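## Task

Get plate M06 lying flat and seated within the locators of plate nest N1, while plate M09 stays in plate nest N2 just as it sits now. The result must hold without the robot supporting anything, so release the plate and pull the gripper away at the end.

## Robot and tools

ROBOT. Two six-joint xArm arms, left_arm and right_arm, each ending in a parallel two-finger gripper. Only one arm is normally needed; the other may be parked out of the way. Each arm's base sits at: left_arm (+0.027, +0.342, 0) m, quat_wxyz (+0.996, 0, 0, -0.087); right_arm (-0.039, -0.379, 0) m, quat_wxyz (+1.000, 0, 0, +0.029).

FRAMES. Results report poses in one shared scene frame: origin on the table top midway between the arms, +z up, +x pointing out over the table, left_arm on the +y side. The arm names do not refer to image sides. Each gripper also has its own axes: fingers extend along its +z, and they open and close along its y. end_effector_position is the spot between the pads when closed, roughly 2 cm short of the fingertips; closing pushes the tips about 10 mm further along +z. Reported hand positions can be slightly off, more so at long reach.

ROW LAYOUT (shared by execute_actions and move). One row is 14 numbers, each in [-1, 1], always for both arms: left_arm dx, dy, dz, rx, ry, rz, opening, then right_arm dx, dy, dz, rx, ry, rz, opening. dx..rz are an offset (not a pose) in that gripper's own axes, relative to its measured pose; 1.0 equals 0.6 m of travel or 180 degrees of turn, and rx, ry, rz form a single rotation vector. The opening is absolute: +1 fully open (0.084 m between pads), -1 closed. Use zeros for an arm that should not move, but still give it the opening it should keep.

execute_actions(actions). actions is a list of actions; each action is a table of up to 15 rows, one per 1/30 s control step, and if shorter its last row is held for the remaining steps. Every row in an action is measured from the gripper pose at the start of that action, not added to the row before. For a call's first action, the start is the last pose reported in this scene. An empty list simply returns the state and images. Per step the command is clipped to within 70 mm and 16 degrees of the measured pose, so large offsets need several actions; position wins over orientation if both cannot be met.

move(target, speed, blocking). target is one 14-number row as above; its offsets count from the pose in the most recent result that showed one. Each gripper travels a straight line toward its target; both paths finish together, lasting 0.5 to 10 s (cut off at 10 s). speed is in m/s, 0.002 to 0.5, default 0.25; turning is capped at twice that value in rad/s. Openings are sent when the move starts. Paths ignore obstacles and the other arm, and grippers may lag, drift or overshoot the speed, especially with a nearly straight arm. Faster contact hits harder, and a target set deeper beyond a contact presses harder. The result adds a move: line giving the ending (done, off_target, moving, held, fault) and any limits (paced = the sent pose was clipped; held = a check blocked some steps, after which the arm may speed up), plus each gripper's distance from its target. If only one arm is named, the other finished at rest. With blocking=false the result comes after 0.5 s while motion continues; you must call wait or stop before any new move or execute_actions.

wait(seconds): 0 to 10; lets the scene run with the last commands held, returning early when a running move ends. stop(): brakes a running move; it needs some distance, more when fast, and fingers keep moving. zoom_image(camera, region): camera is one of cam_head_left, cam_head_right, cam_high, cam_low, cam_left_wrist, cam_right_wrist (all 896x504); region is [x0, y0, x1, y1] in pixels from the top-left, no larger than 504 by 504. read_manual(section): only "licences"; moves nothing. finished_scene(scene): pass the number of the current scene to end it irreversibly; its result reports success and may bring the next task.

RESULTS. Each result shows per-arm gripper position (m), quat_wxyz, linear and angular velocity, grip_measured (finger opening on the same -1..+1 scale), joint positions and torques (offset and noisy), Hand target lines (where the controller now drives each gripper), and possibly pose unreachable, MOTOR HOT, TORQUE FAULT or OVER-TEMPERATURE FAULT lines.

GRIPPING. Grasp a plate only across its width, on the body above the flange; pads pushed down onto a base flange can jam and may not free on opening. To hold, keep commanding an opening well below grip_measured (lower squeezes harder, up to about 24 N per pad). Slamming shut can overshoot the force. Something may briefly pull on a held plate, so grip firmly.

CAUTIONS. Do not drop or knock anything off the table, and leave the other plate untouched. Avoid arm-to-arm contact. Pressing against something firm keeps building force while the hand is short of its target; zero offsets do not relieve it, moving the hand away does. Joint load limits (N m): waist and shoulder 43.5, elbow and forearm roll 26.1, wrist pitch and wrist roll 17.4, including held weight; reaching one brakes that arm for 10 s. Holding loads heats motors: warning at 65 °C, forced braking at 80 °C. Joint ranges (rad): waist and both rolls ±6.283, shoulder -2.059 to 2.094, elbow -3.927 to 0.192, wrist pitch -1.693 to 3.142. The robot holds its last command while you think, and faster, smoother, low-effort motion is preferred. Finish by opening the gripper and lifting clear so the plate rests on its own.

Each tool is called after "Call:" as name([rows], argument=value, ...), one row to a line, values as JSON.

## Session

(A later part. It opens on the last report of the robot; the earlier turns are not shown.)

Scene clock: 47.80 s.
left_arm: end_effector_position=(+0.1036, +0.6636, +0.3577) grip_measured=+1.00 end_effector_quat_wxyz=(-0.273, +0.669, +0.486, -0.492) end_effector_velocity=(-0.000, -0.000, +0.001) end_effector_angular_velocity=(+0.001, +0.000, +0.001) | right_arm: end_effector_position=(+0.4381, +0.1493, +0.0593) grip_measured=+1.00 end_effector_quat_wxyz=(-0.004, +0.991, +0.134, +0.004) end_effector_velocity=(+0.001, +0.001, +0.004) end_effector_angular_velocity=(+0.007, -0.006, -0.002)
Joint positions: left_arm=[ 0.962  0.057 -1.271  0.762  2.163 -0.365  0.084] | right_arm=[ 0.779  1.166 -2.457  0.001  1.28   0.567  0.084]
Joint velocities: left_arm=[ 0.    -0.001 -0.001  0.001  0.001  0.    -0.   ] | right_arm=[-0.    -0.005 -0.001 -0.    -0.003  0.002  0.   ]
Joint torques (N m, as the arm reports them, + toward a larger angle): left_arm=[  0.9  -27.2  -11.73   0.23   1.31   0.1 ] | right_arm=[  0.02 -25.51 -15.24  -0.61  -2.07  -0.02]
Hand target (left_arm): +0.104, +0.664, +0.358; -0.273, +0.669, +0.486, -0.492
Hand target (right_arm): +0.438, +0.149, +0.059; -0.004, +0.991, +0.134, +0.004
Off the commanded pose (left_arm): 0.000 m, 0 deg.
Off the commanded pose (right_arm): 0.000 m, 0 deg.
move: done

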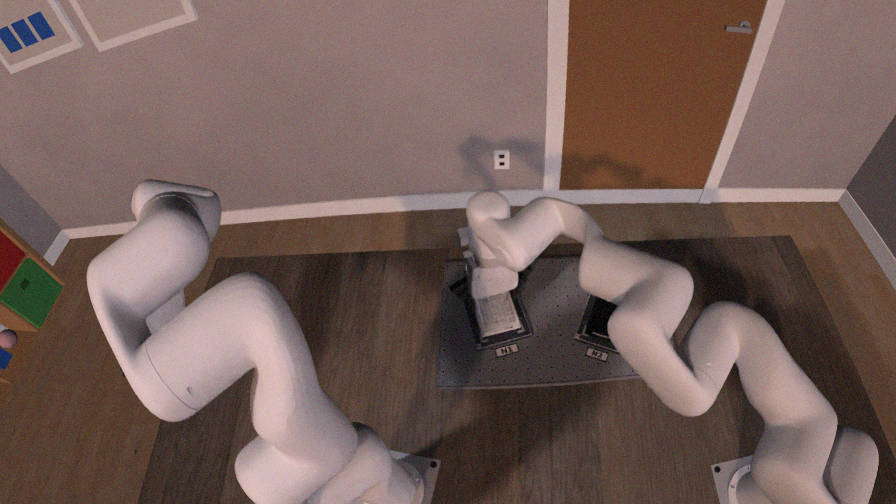

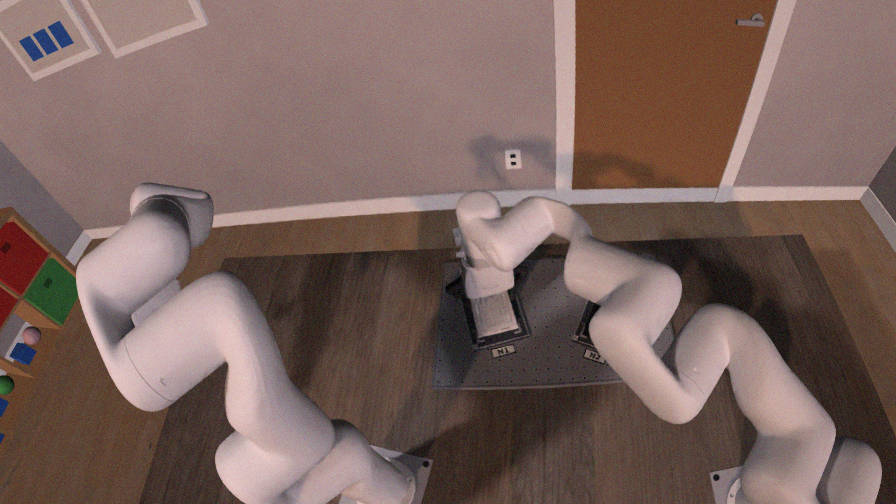

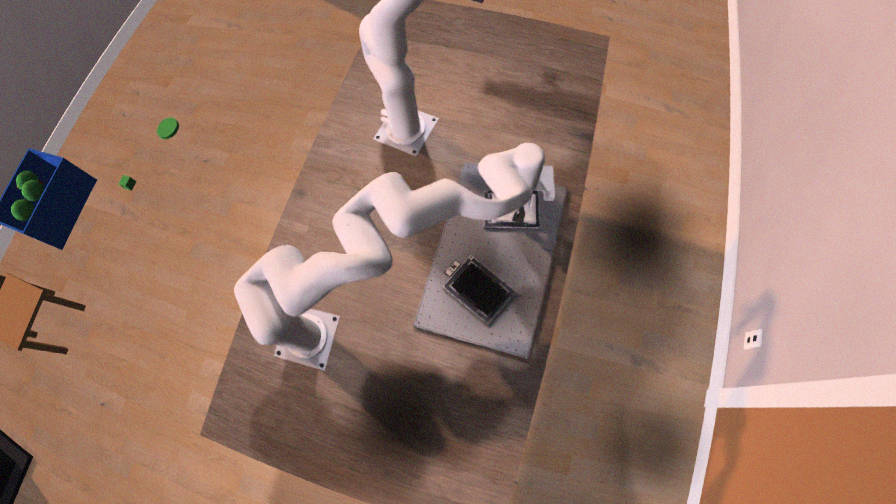

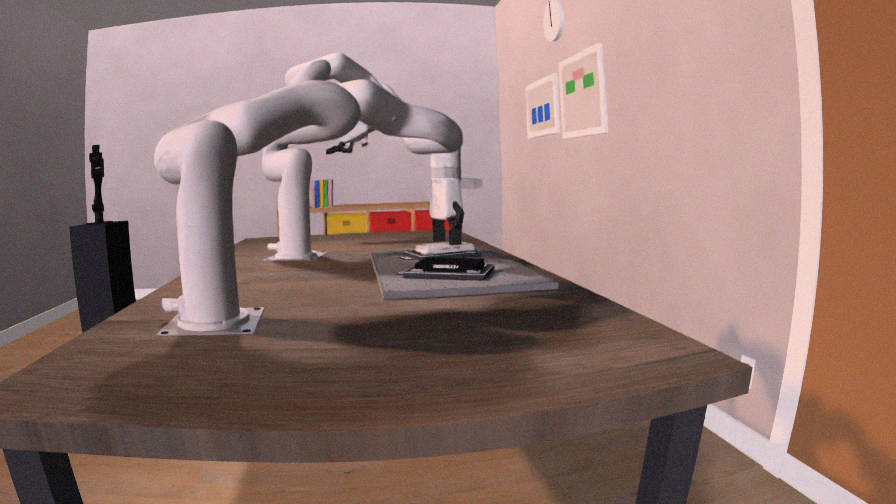

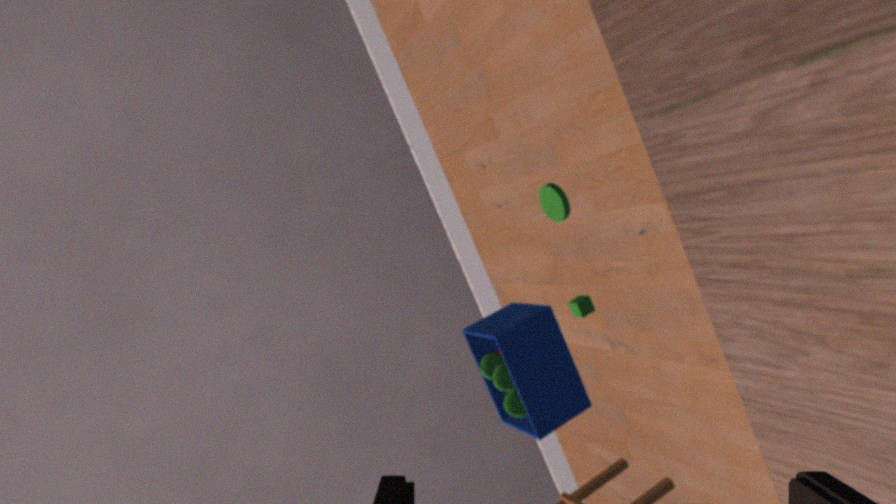

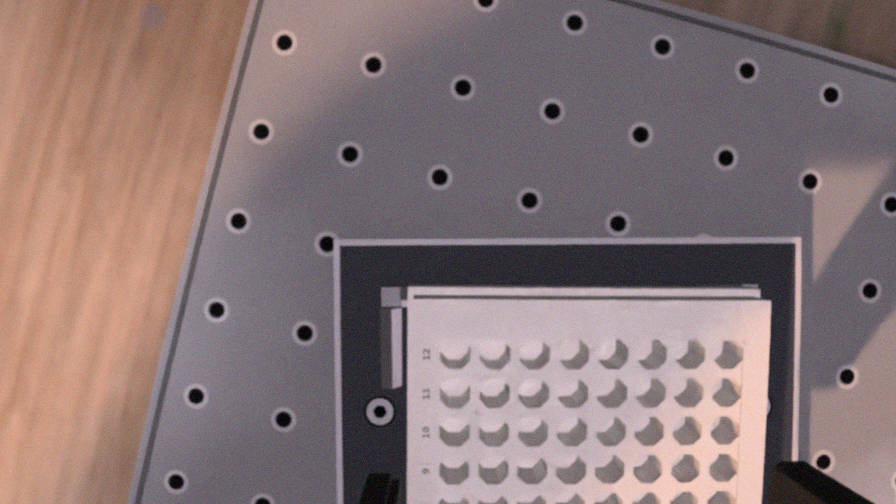

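Call:
move(target=[0,0,0,0,0,0,1, 0,0.001,0.018,0,0,0,1], speed=0.01)

Call:
zoom_image(camera="cam_low", region=[380,190,520,270])

Scene clock: 55.80 s.
left_arm: end_effector_position=(+0.1036, +0.6636, +0.3577) grip_measured=+1.00 end_effector_quat_wxyz=(-0.273, +0.669, +0.486, -0.492) end_effector_velocity=(-0.000, -0.000, -0.001) end_effector_angular_velocity=(-0.001, +0.001, -0.001) | right_arm: end_effector_position=(+0.4383, +0.1488, +0.0484) grip_measured=+1.00 end_effector_quat_wxyz=(-0.004, +0.991, +0.134, +0.004) end_effector_velocity=(+0.001, +0.001, +0.002) end_effector_angular_velocity=(+0.003, -0.003, +0.001)
Joint positions: left_arm=[ 0.962  0.057 -1.271  0.762  2.163 -0.365  0.084] | right_arm=[ 0.778  1.173 -2.438  0.001  1.255  0.566  0.084]
Joint velocities: left_arm=[-0.     0.     0.002  0.    -0.001  0.    -0.   ] | right_arm=[ 0.    -0.002 -0.    -0.    -0.002 -0.001  0.   ]
Joint torques (N m, as the arm reports them, + toward a larger angle): left_arm=[  0.44 -26.45 -11.44   0.55   0.94   0.07] | right_arm=[ -0.5  -25.02 -15.55  -0.85  -1.83   0.16]
Hand target (left_arm): +0.104, +0.664, +0.358; -0.273, +0.669, +0.486, -0.492
Hand target (right_arm): +0.438, +0.149, +0.048; -0.004, +0.991, +0.134, +0.004
Off the commanded pose (left_arm): 0.000 m, 0 deg.
Off the commanded pose (right_arm): 0.000 m, 0 deg.
move: done

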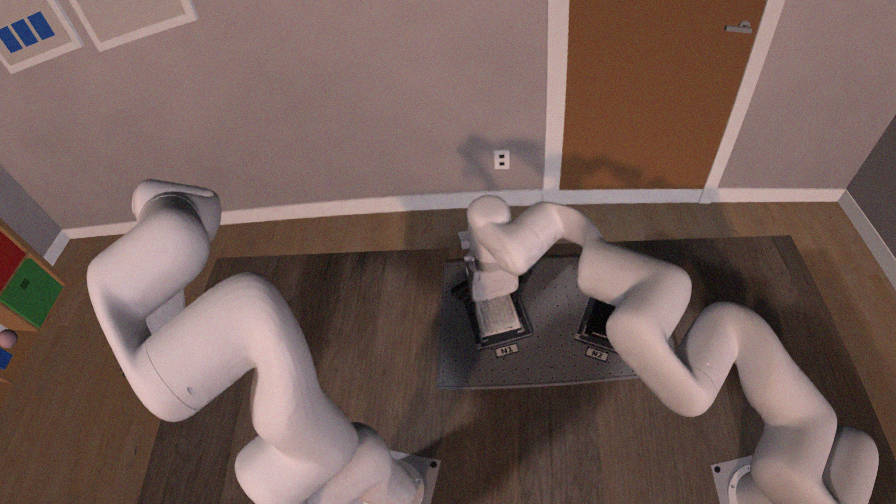

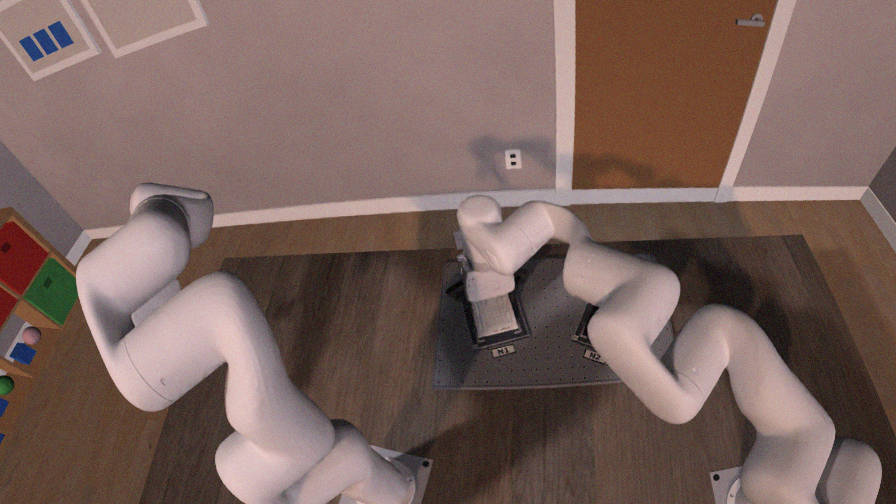

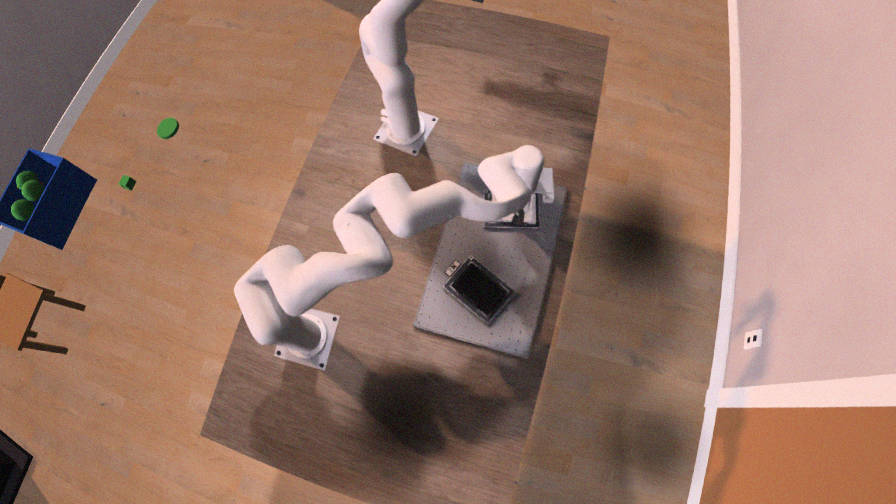

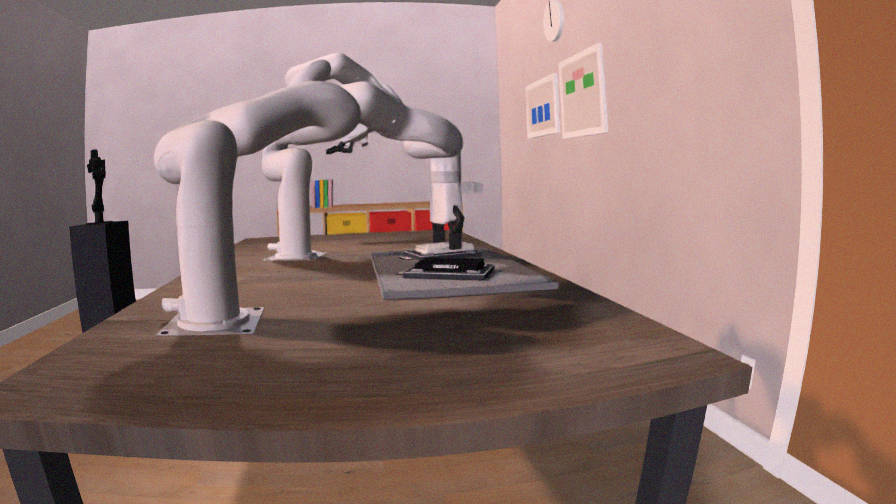

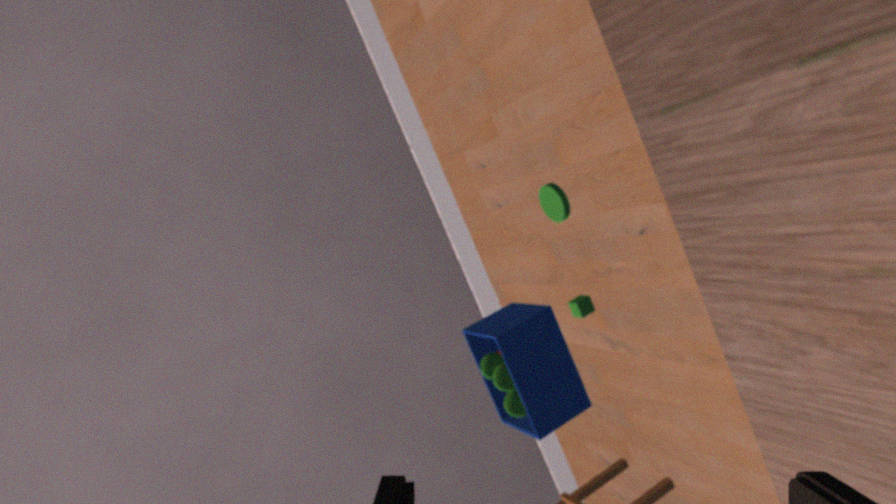

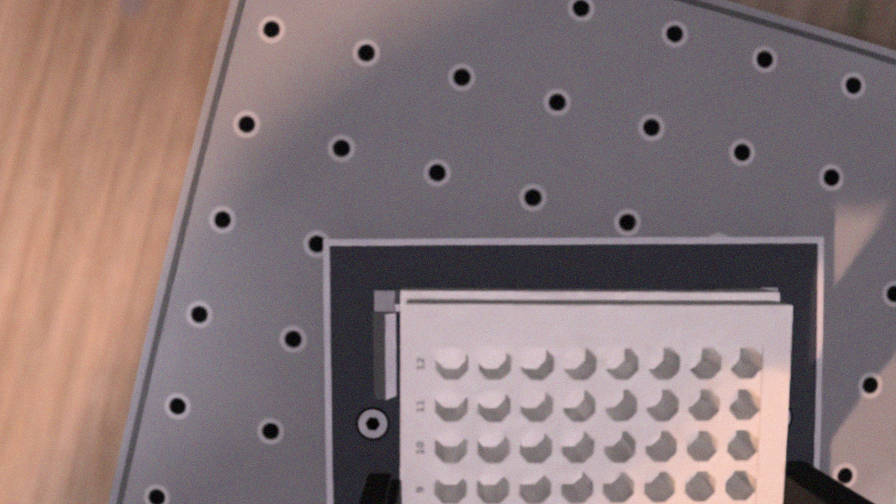

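Region (380, 190, 520, 270) of cam_low's 896x504 image, scaled by 3.600, with more detail than that image has; it fills the top 288 rows of this view, and the rest is white.

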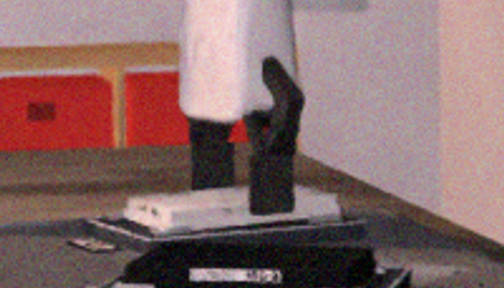

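Call:
move(target=[0,0,0,0,0,0,1, 0,0,0.005,0,0,0,1], speed=0.01)

Call:
move(target=[0,0,0,0,0,0,1, 0,0,0,0,0,0,0.6])

Call:
move(target=[0,0,0,0,0,0,1, 0,0,-0.012,0,0,0,0.3], speed=0.01)

Call:
zoom_image(camera="cam_low", region=[380,190,520,270])

Scene clock: 61.90 s.
left_arm: end_effector_position=(+0.1036, +0.6636, +0.3577) grip_measured=+1.00 end_effector_quat_wxyz=(-0.273, +0.669, +0.486, -0.492) end_effector_velocity=(-0.001, -0.000, -0.000) end_effector_angular_velocity=(+0.000, +0.003, -0.000) | right_arm: end_effector_position=(+0.4386, +0.1491, +0.0463) grip_measured=+1.00 end_effector_quat_wxyz=(-0.005, +0.991, +0.134, +0.004) end_effector_velocity=(-0.000, -0.000, -0.001) end_effector_angular_velocity=(-0.001, +0.001, +0.002)
Joint positions: left_arm=[ 0.962  0.057 -1.271  0.762  2.163 -0.365  0.084] | right_arm=[ 0.778  1.175 -2.437  0.001  1.249  0.566  0.084]
Joint velocities: left_arm=[ 0.    -0.     0.003  0.002 -0.001 -0.001 -0.   ] | right_arm=[-0.001  0.001  0.001  0.    -0.001 -0.003  0.   ]
Joint torques (N m, as the arm reports them, + toward a larger angle): left_arm=[  0.52 -26.67 -11.78   0.46   1.01  -0.1 ] | right_arm=[ -0.2  -23.23 -13.45  -0.63  -1.87   0.05]
Hand target (left_arm): +0.104, +0.664, +0.358; -0.273, +0.669, +0.486, -0.492
Hand target (right_arm): +0.438, +0.149, +0.045; -0.004, +0.991, +0.134, +0.004
Off the commanded pose (left_arm): 0.000 m, 0 deg.
Off the commanded pose (right_arm): 0.001 m, 0 deg.
move: done

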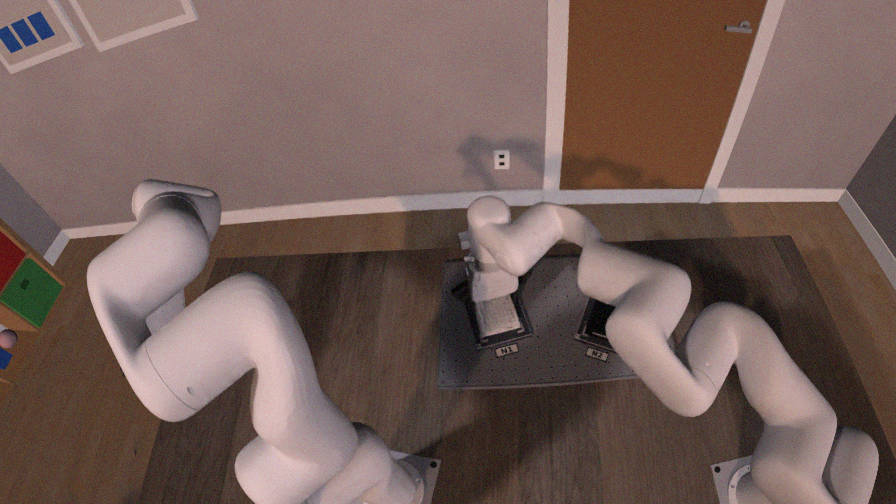

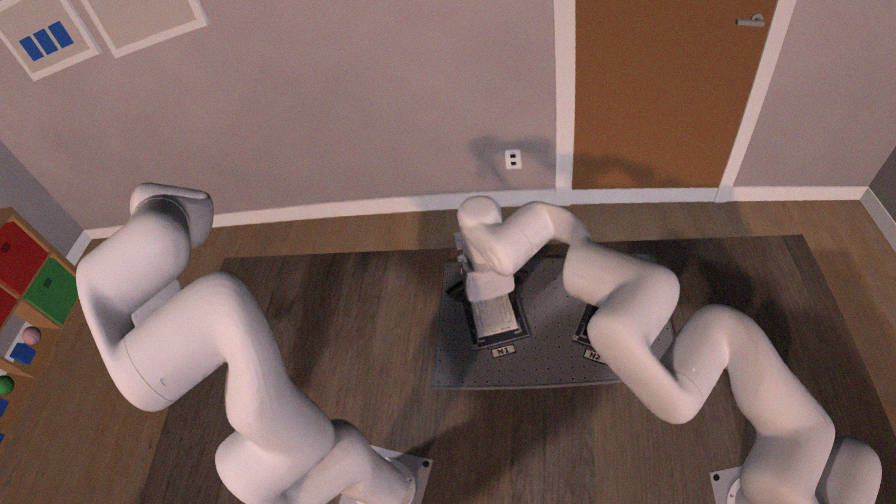

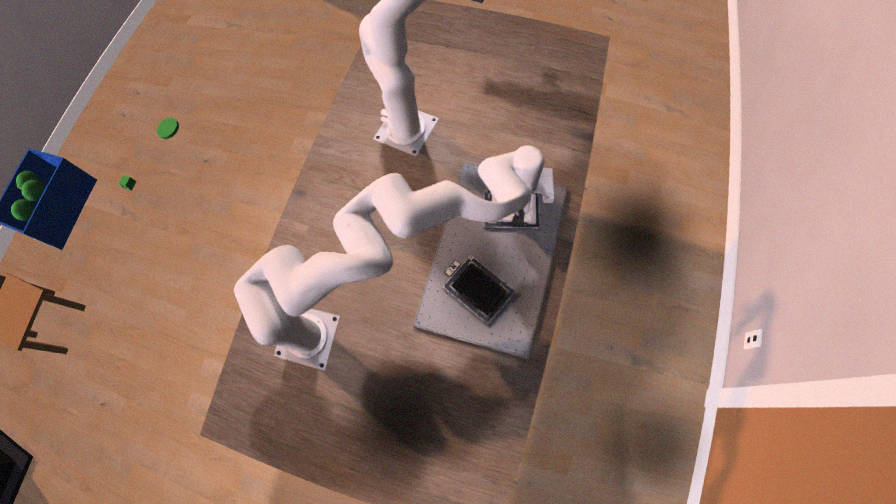

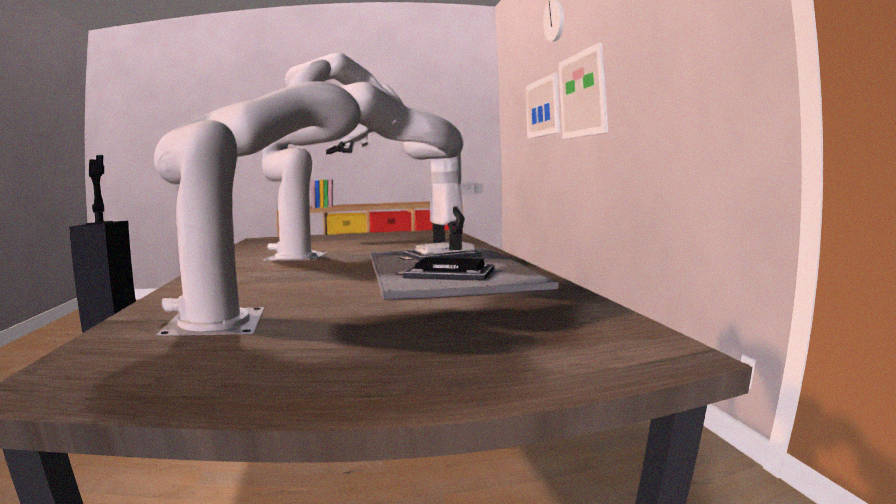

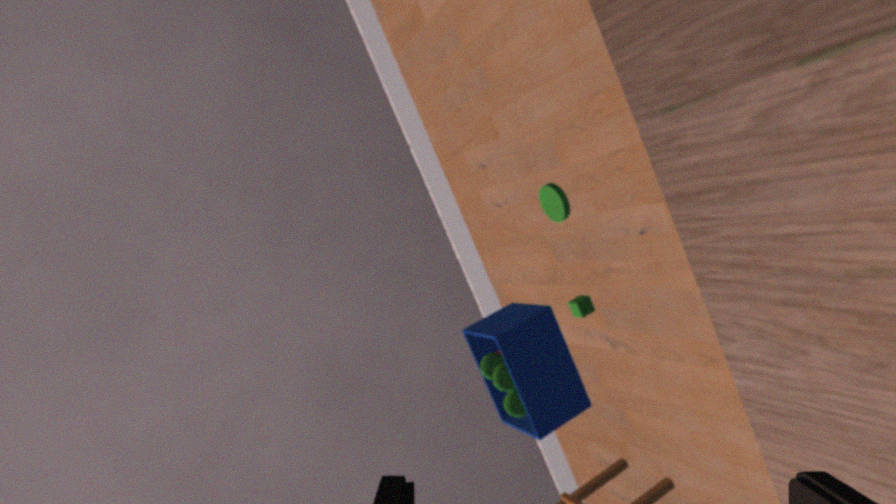

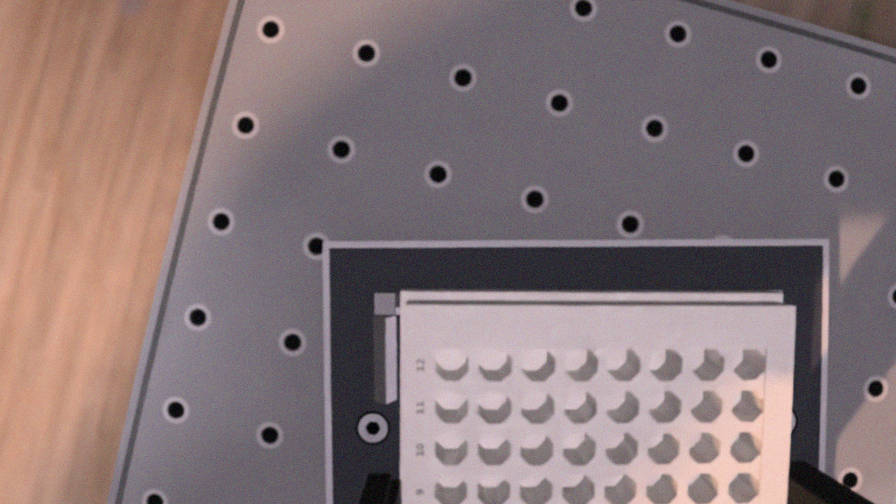

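Scene clock: 62.40 s.
left_arm: end_effector_position=(+0.1036, +0.6636, +0.3577) grip_measured=+1.00 end_effector_quat_wxyz=(-0.273, +0.669, +0.486, -0.492) end_effector_velocity=(+0.000, +0.000, -0.001) end_effector_angular_velocity=(+0.001, -0.002, -0.001) | right_arm: end_effector_position=(+0.4389, +0.1491, +0.0468) grip_measured=+0.94 end_effector_quat_wxyz=(-0.005, +0.991, +0.134, +0.005) end_effector_velocity=(-0.000, +0.000, -0.000) end_effector_angular_velocity=(-0.000, +0.001, +0.000)
Joint positions: left_arm=[ 0.962  0.057 -1.271  0.762  2.163 -0.365  0.084] | right_arm=[ 0.778  1.175 -2.437  0.001  1.249  0.566  0.082]
Joint velocities: left_arm=[-0.     0.     0.    -0.001 -0.002 -0.001  0.   ] | right_arm=[ 0.     0.     0.     0.     0.001 -0.     0.   ]
Joint torques (N m, as the arm reports them, + toward a larger angle): left_arm=[  0.7  -26.77 -11.61   0.33   0.72  -0.08] | right_arm=[  1.04 -22.38 -13.04  -0.2   -1.34   0.31]
Hand target (left_arm): +0.104, +0.664, +0.358; -0.273, +0.669, +0.486, -0.492
Hand target (right_arm): +0.439, +0.149, +0.046; -0.005, +0.991, +0.134, +0.004
Off the commanded pose (left_arm): 0.000 m, 0 deg.
Off the commanded pose (right_arm): 0.001 m, 0 deg.
move: done

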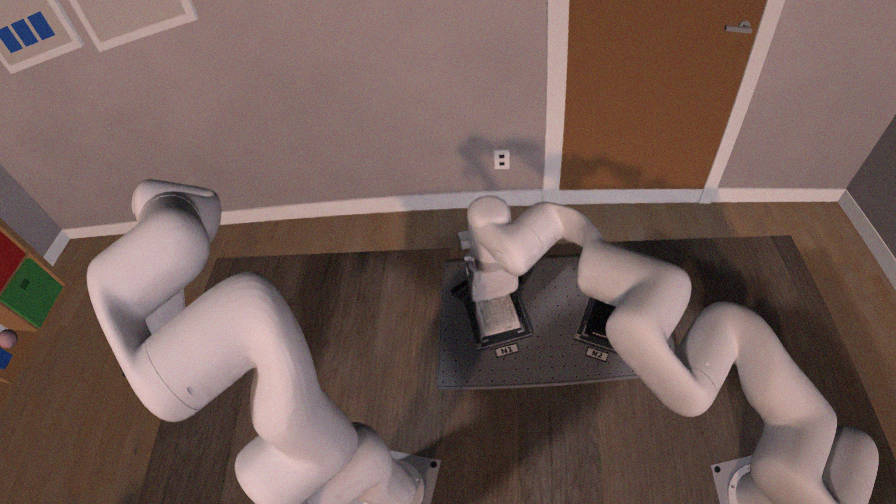

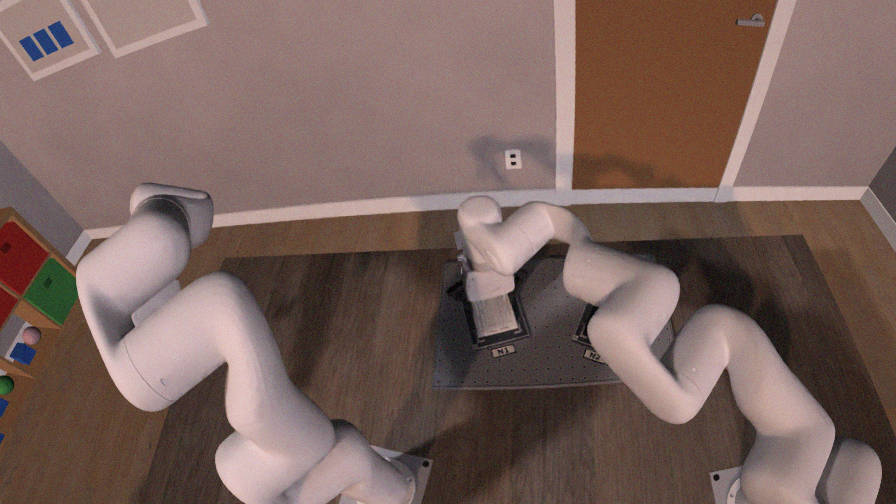

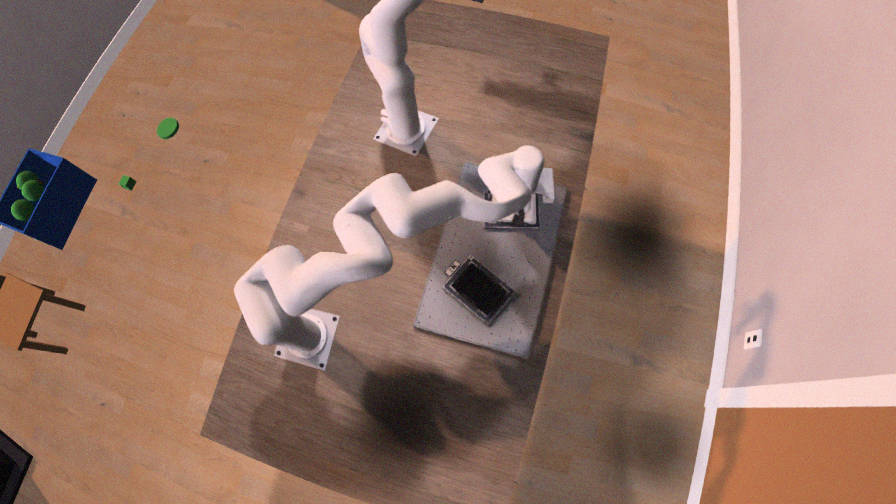

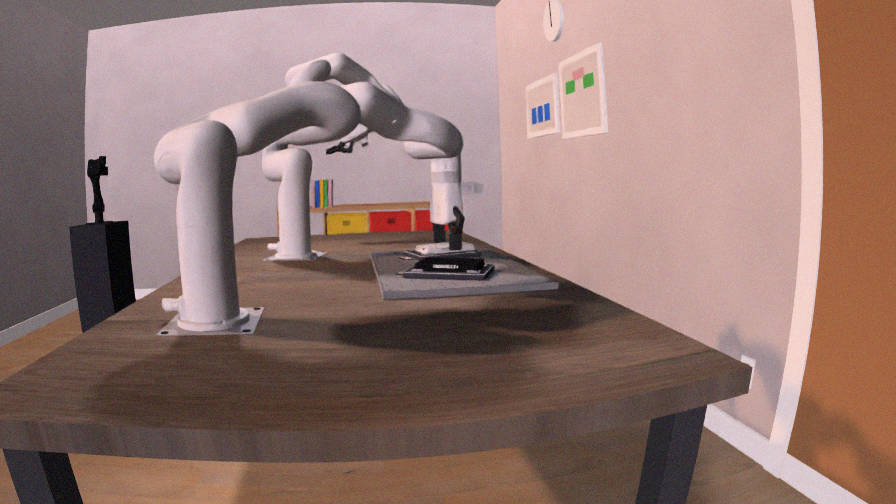

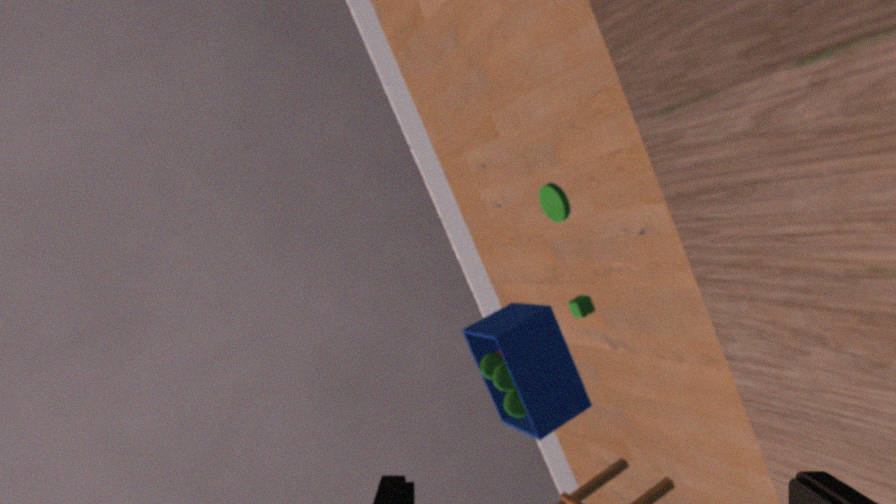

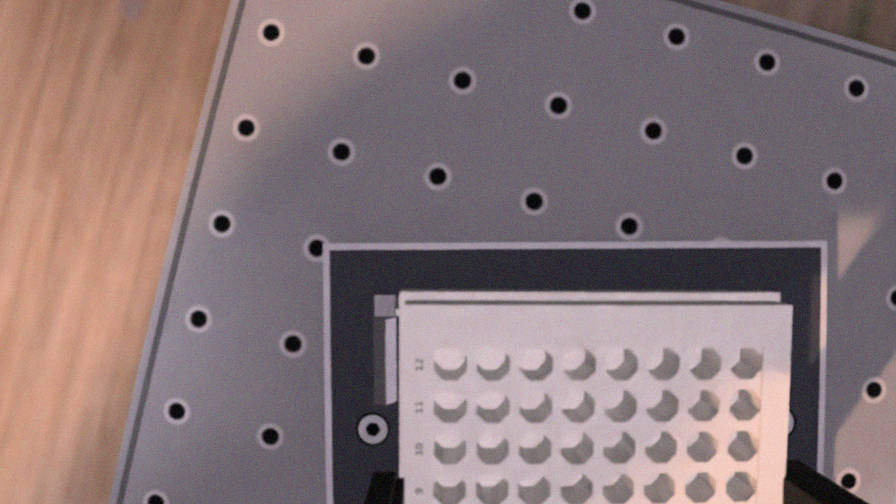

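Scene clock: 63.33 s.
left_arm: end_effector_position=(+0.1036, +0.6636, +0.3577) grip_measured=+1.00 end_effector_quat_wxyz=(-0.273, +0.669, +0.486, -0.492) end_effector_velocity=(+0.001, +0.001, +0.000) end_effector_angular_velocity=(+0.003, -0.002, -0.002) | right_arm: end_effector_position=(+0.4389, +0.1491, +0.0539) grip_measured=+0.94 end_effector_quat_wxyz=(-0.005, +0.991, +0.134, +0.005) end_effector_velocity=(-0.001, -0.001, -0.001) end_effector_angular_velocity=(-0.002, +0.002, +0.000)
Joint positions: left_arm=[ 0.962  0.057 -1.271  0.762  2.163 -0.365  0.084] | right_arm=[ 0.778  1.167 -2.443  0.001  1.263  0.566  0.082]
Joint velocities: left_arm=[-0.001  0.    -0.002  0.001 -0.002 -0.001  0.   ] | right_arm=[-0.     0.001  0.001  0.     0.001 -0.     0.   ]
Joint torques (N m, as the arm reports them, + toward a larger angle): left_arm=[  0.77 -26.08 -11.22   0.47   1.04  -0.02] | right_arm=[  0.13 -25.48 -15.23  -0.97  -2.1   -0.05]
Hand target (left_arm): +0.104, +0.664, +0.358; -0.273, +0.669, +0.486, -0.492
Hand target (right_arm): +0.439, +0.149, +0.054; -0.005, +0.991, +0.134, +0.005
Off the commanded pose (left_arm): 0.000 m, 0 deg.
Off the commanded pose (right_arm): 0.000 m, 0 deg.
move: done

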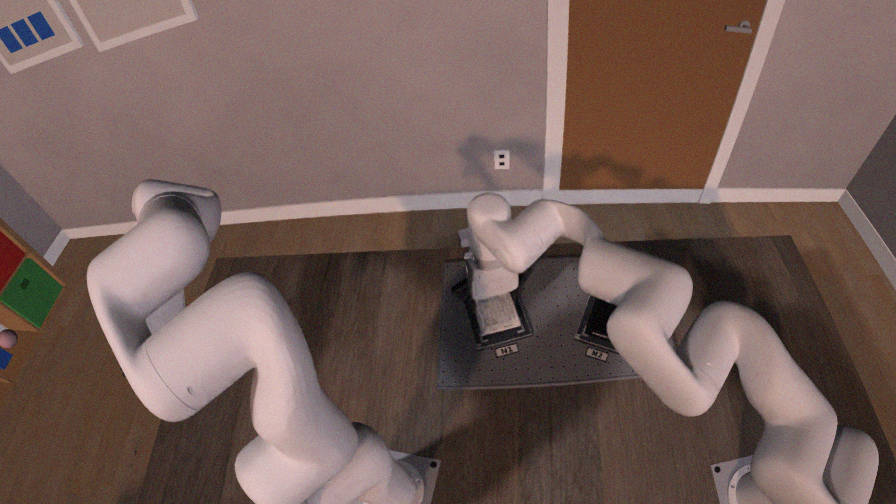

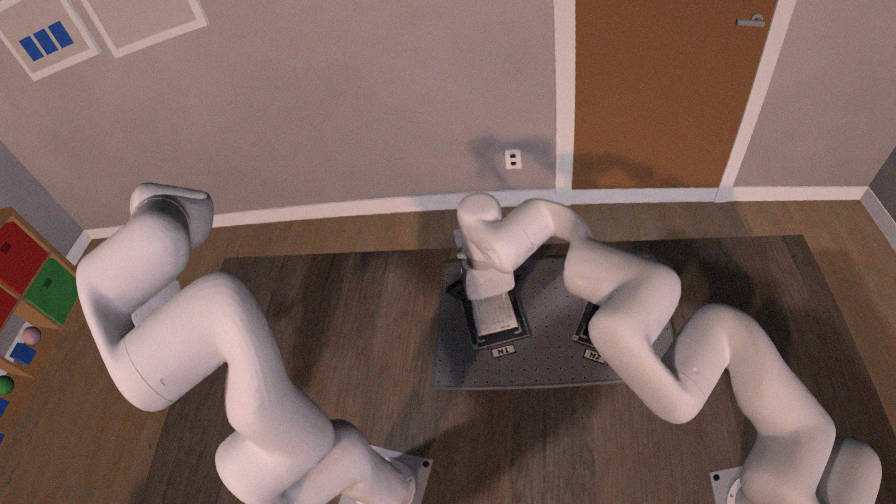

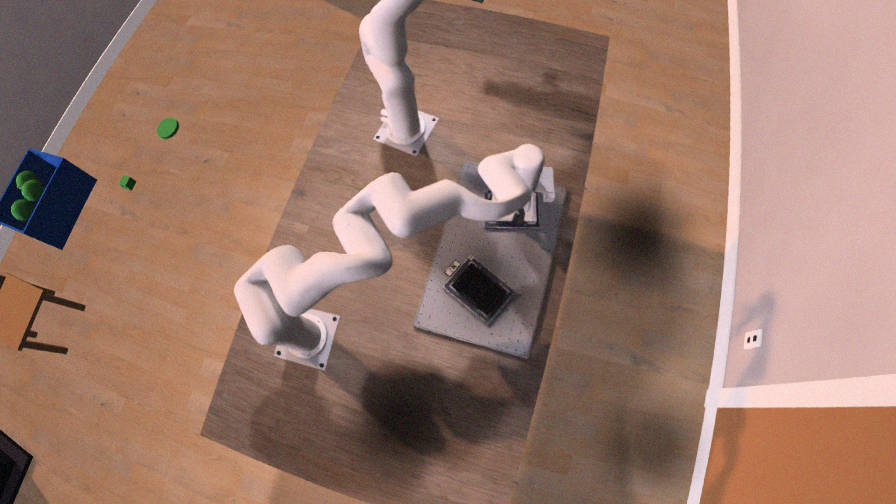

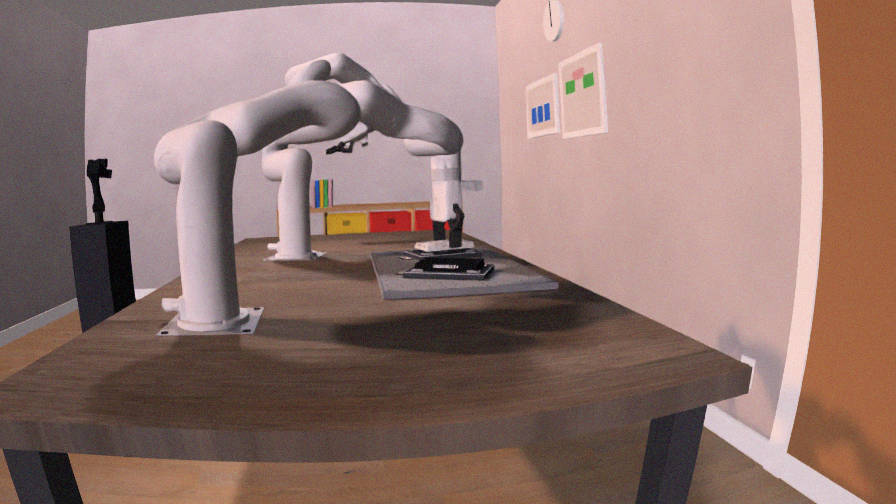

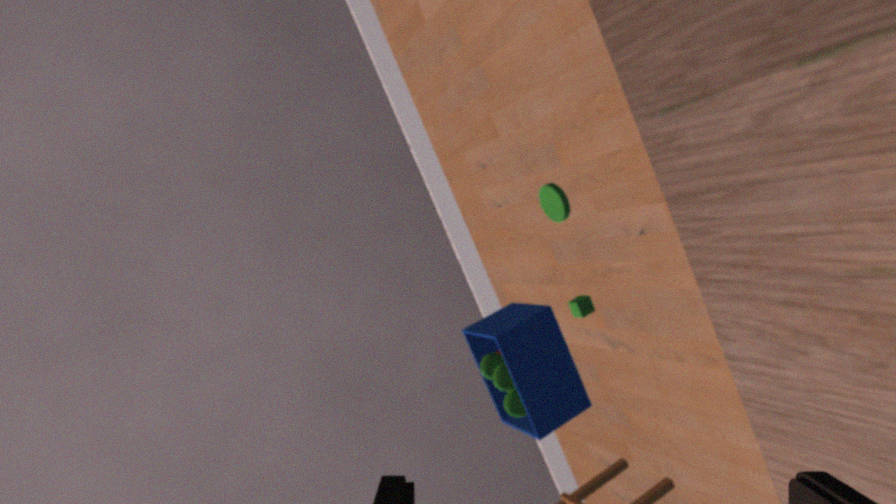

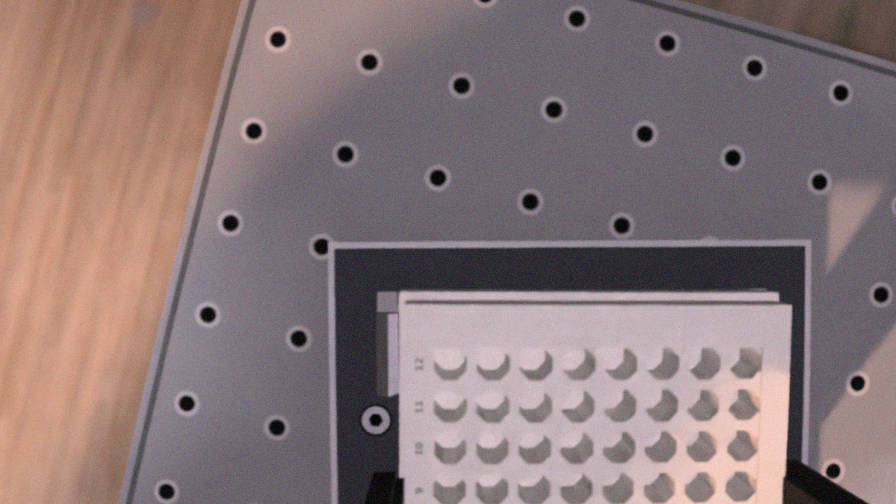

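Region (380, 190, 520, 270) of cam_low's 896x504 image, scaled by 3.600, with more detail than that image has; it fills the top 288 rows of this view, and the rest is white.

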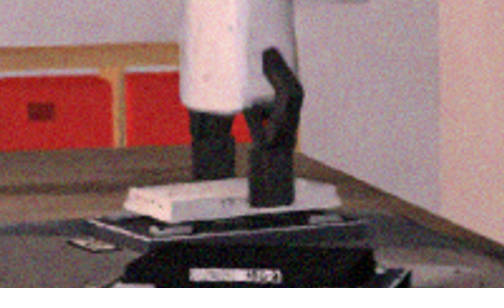

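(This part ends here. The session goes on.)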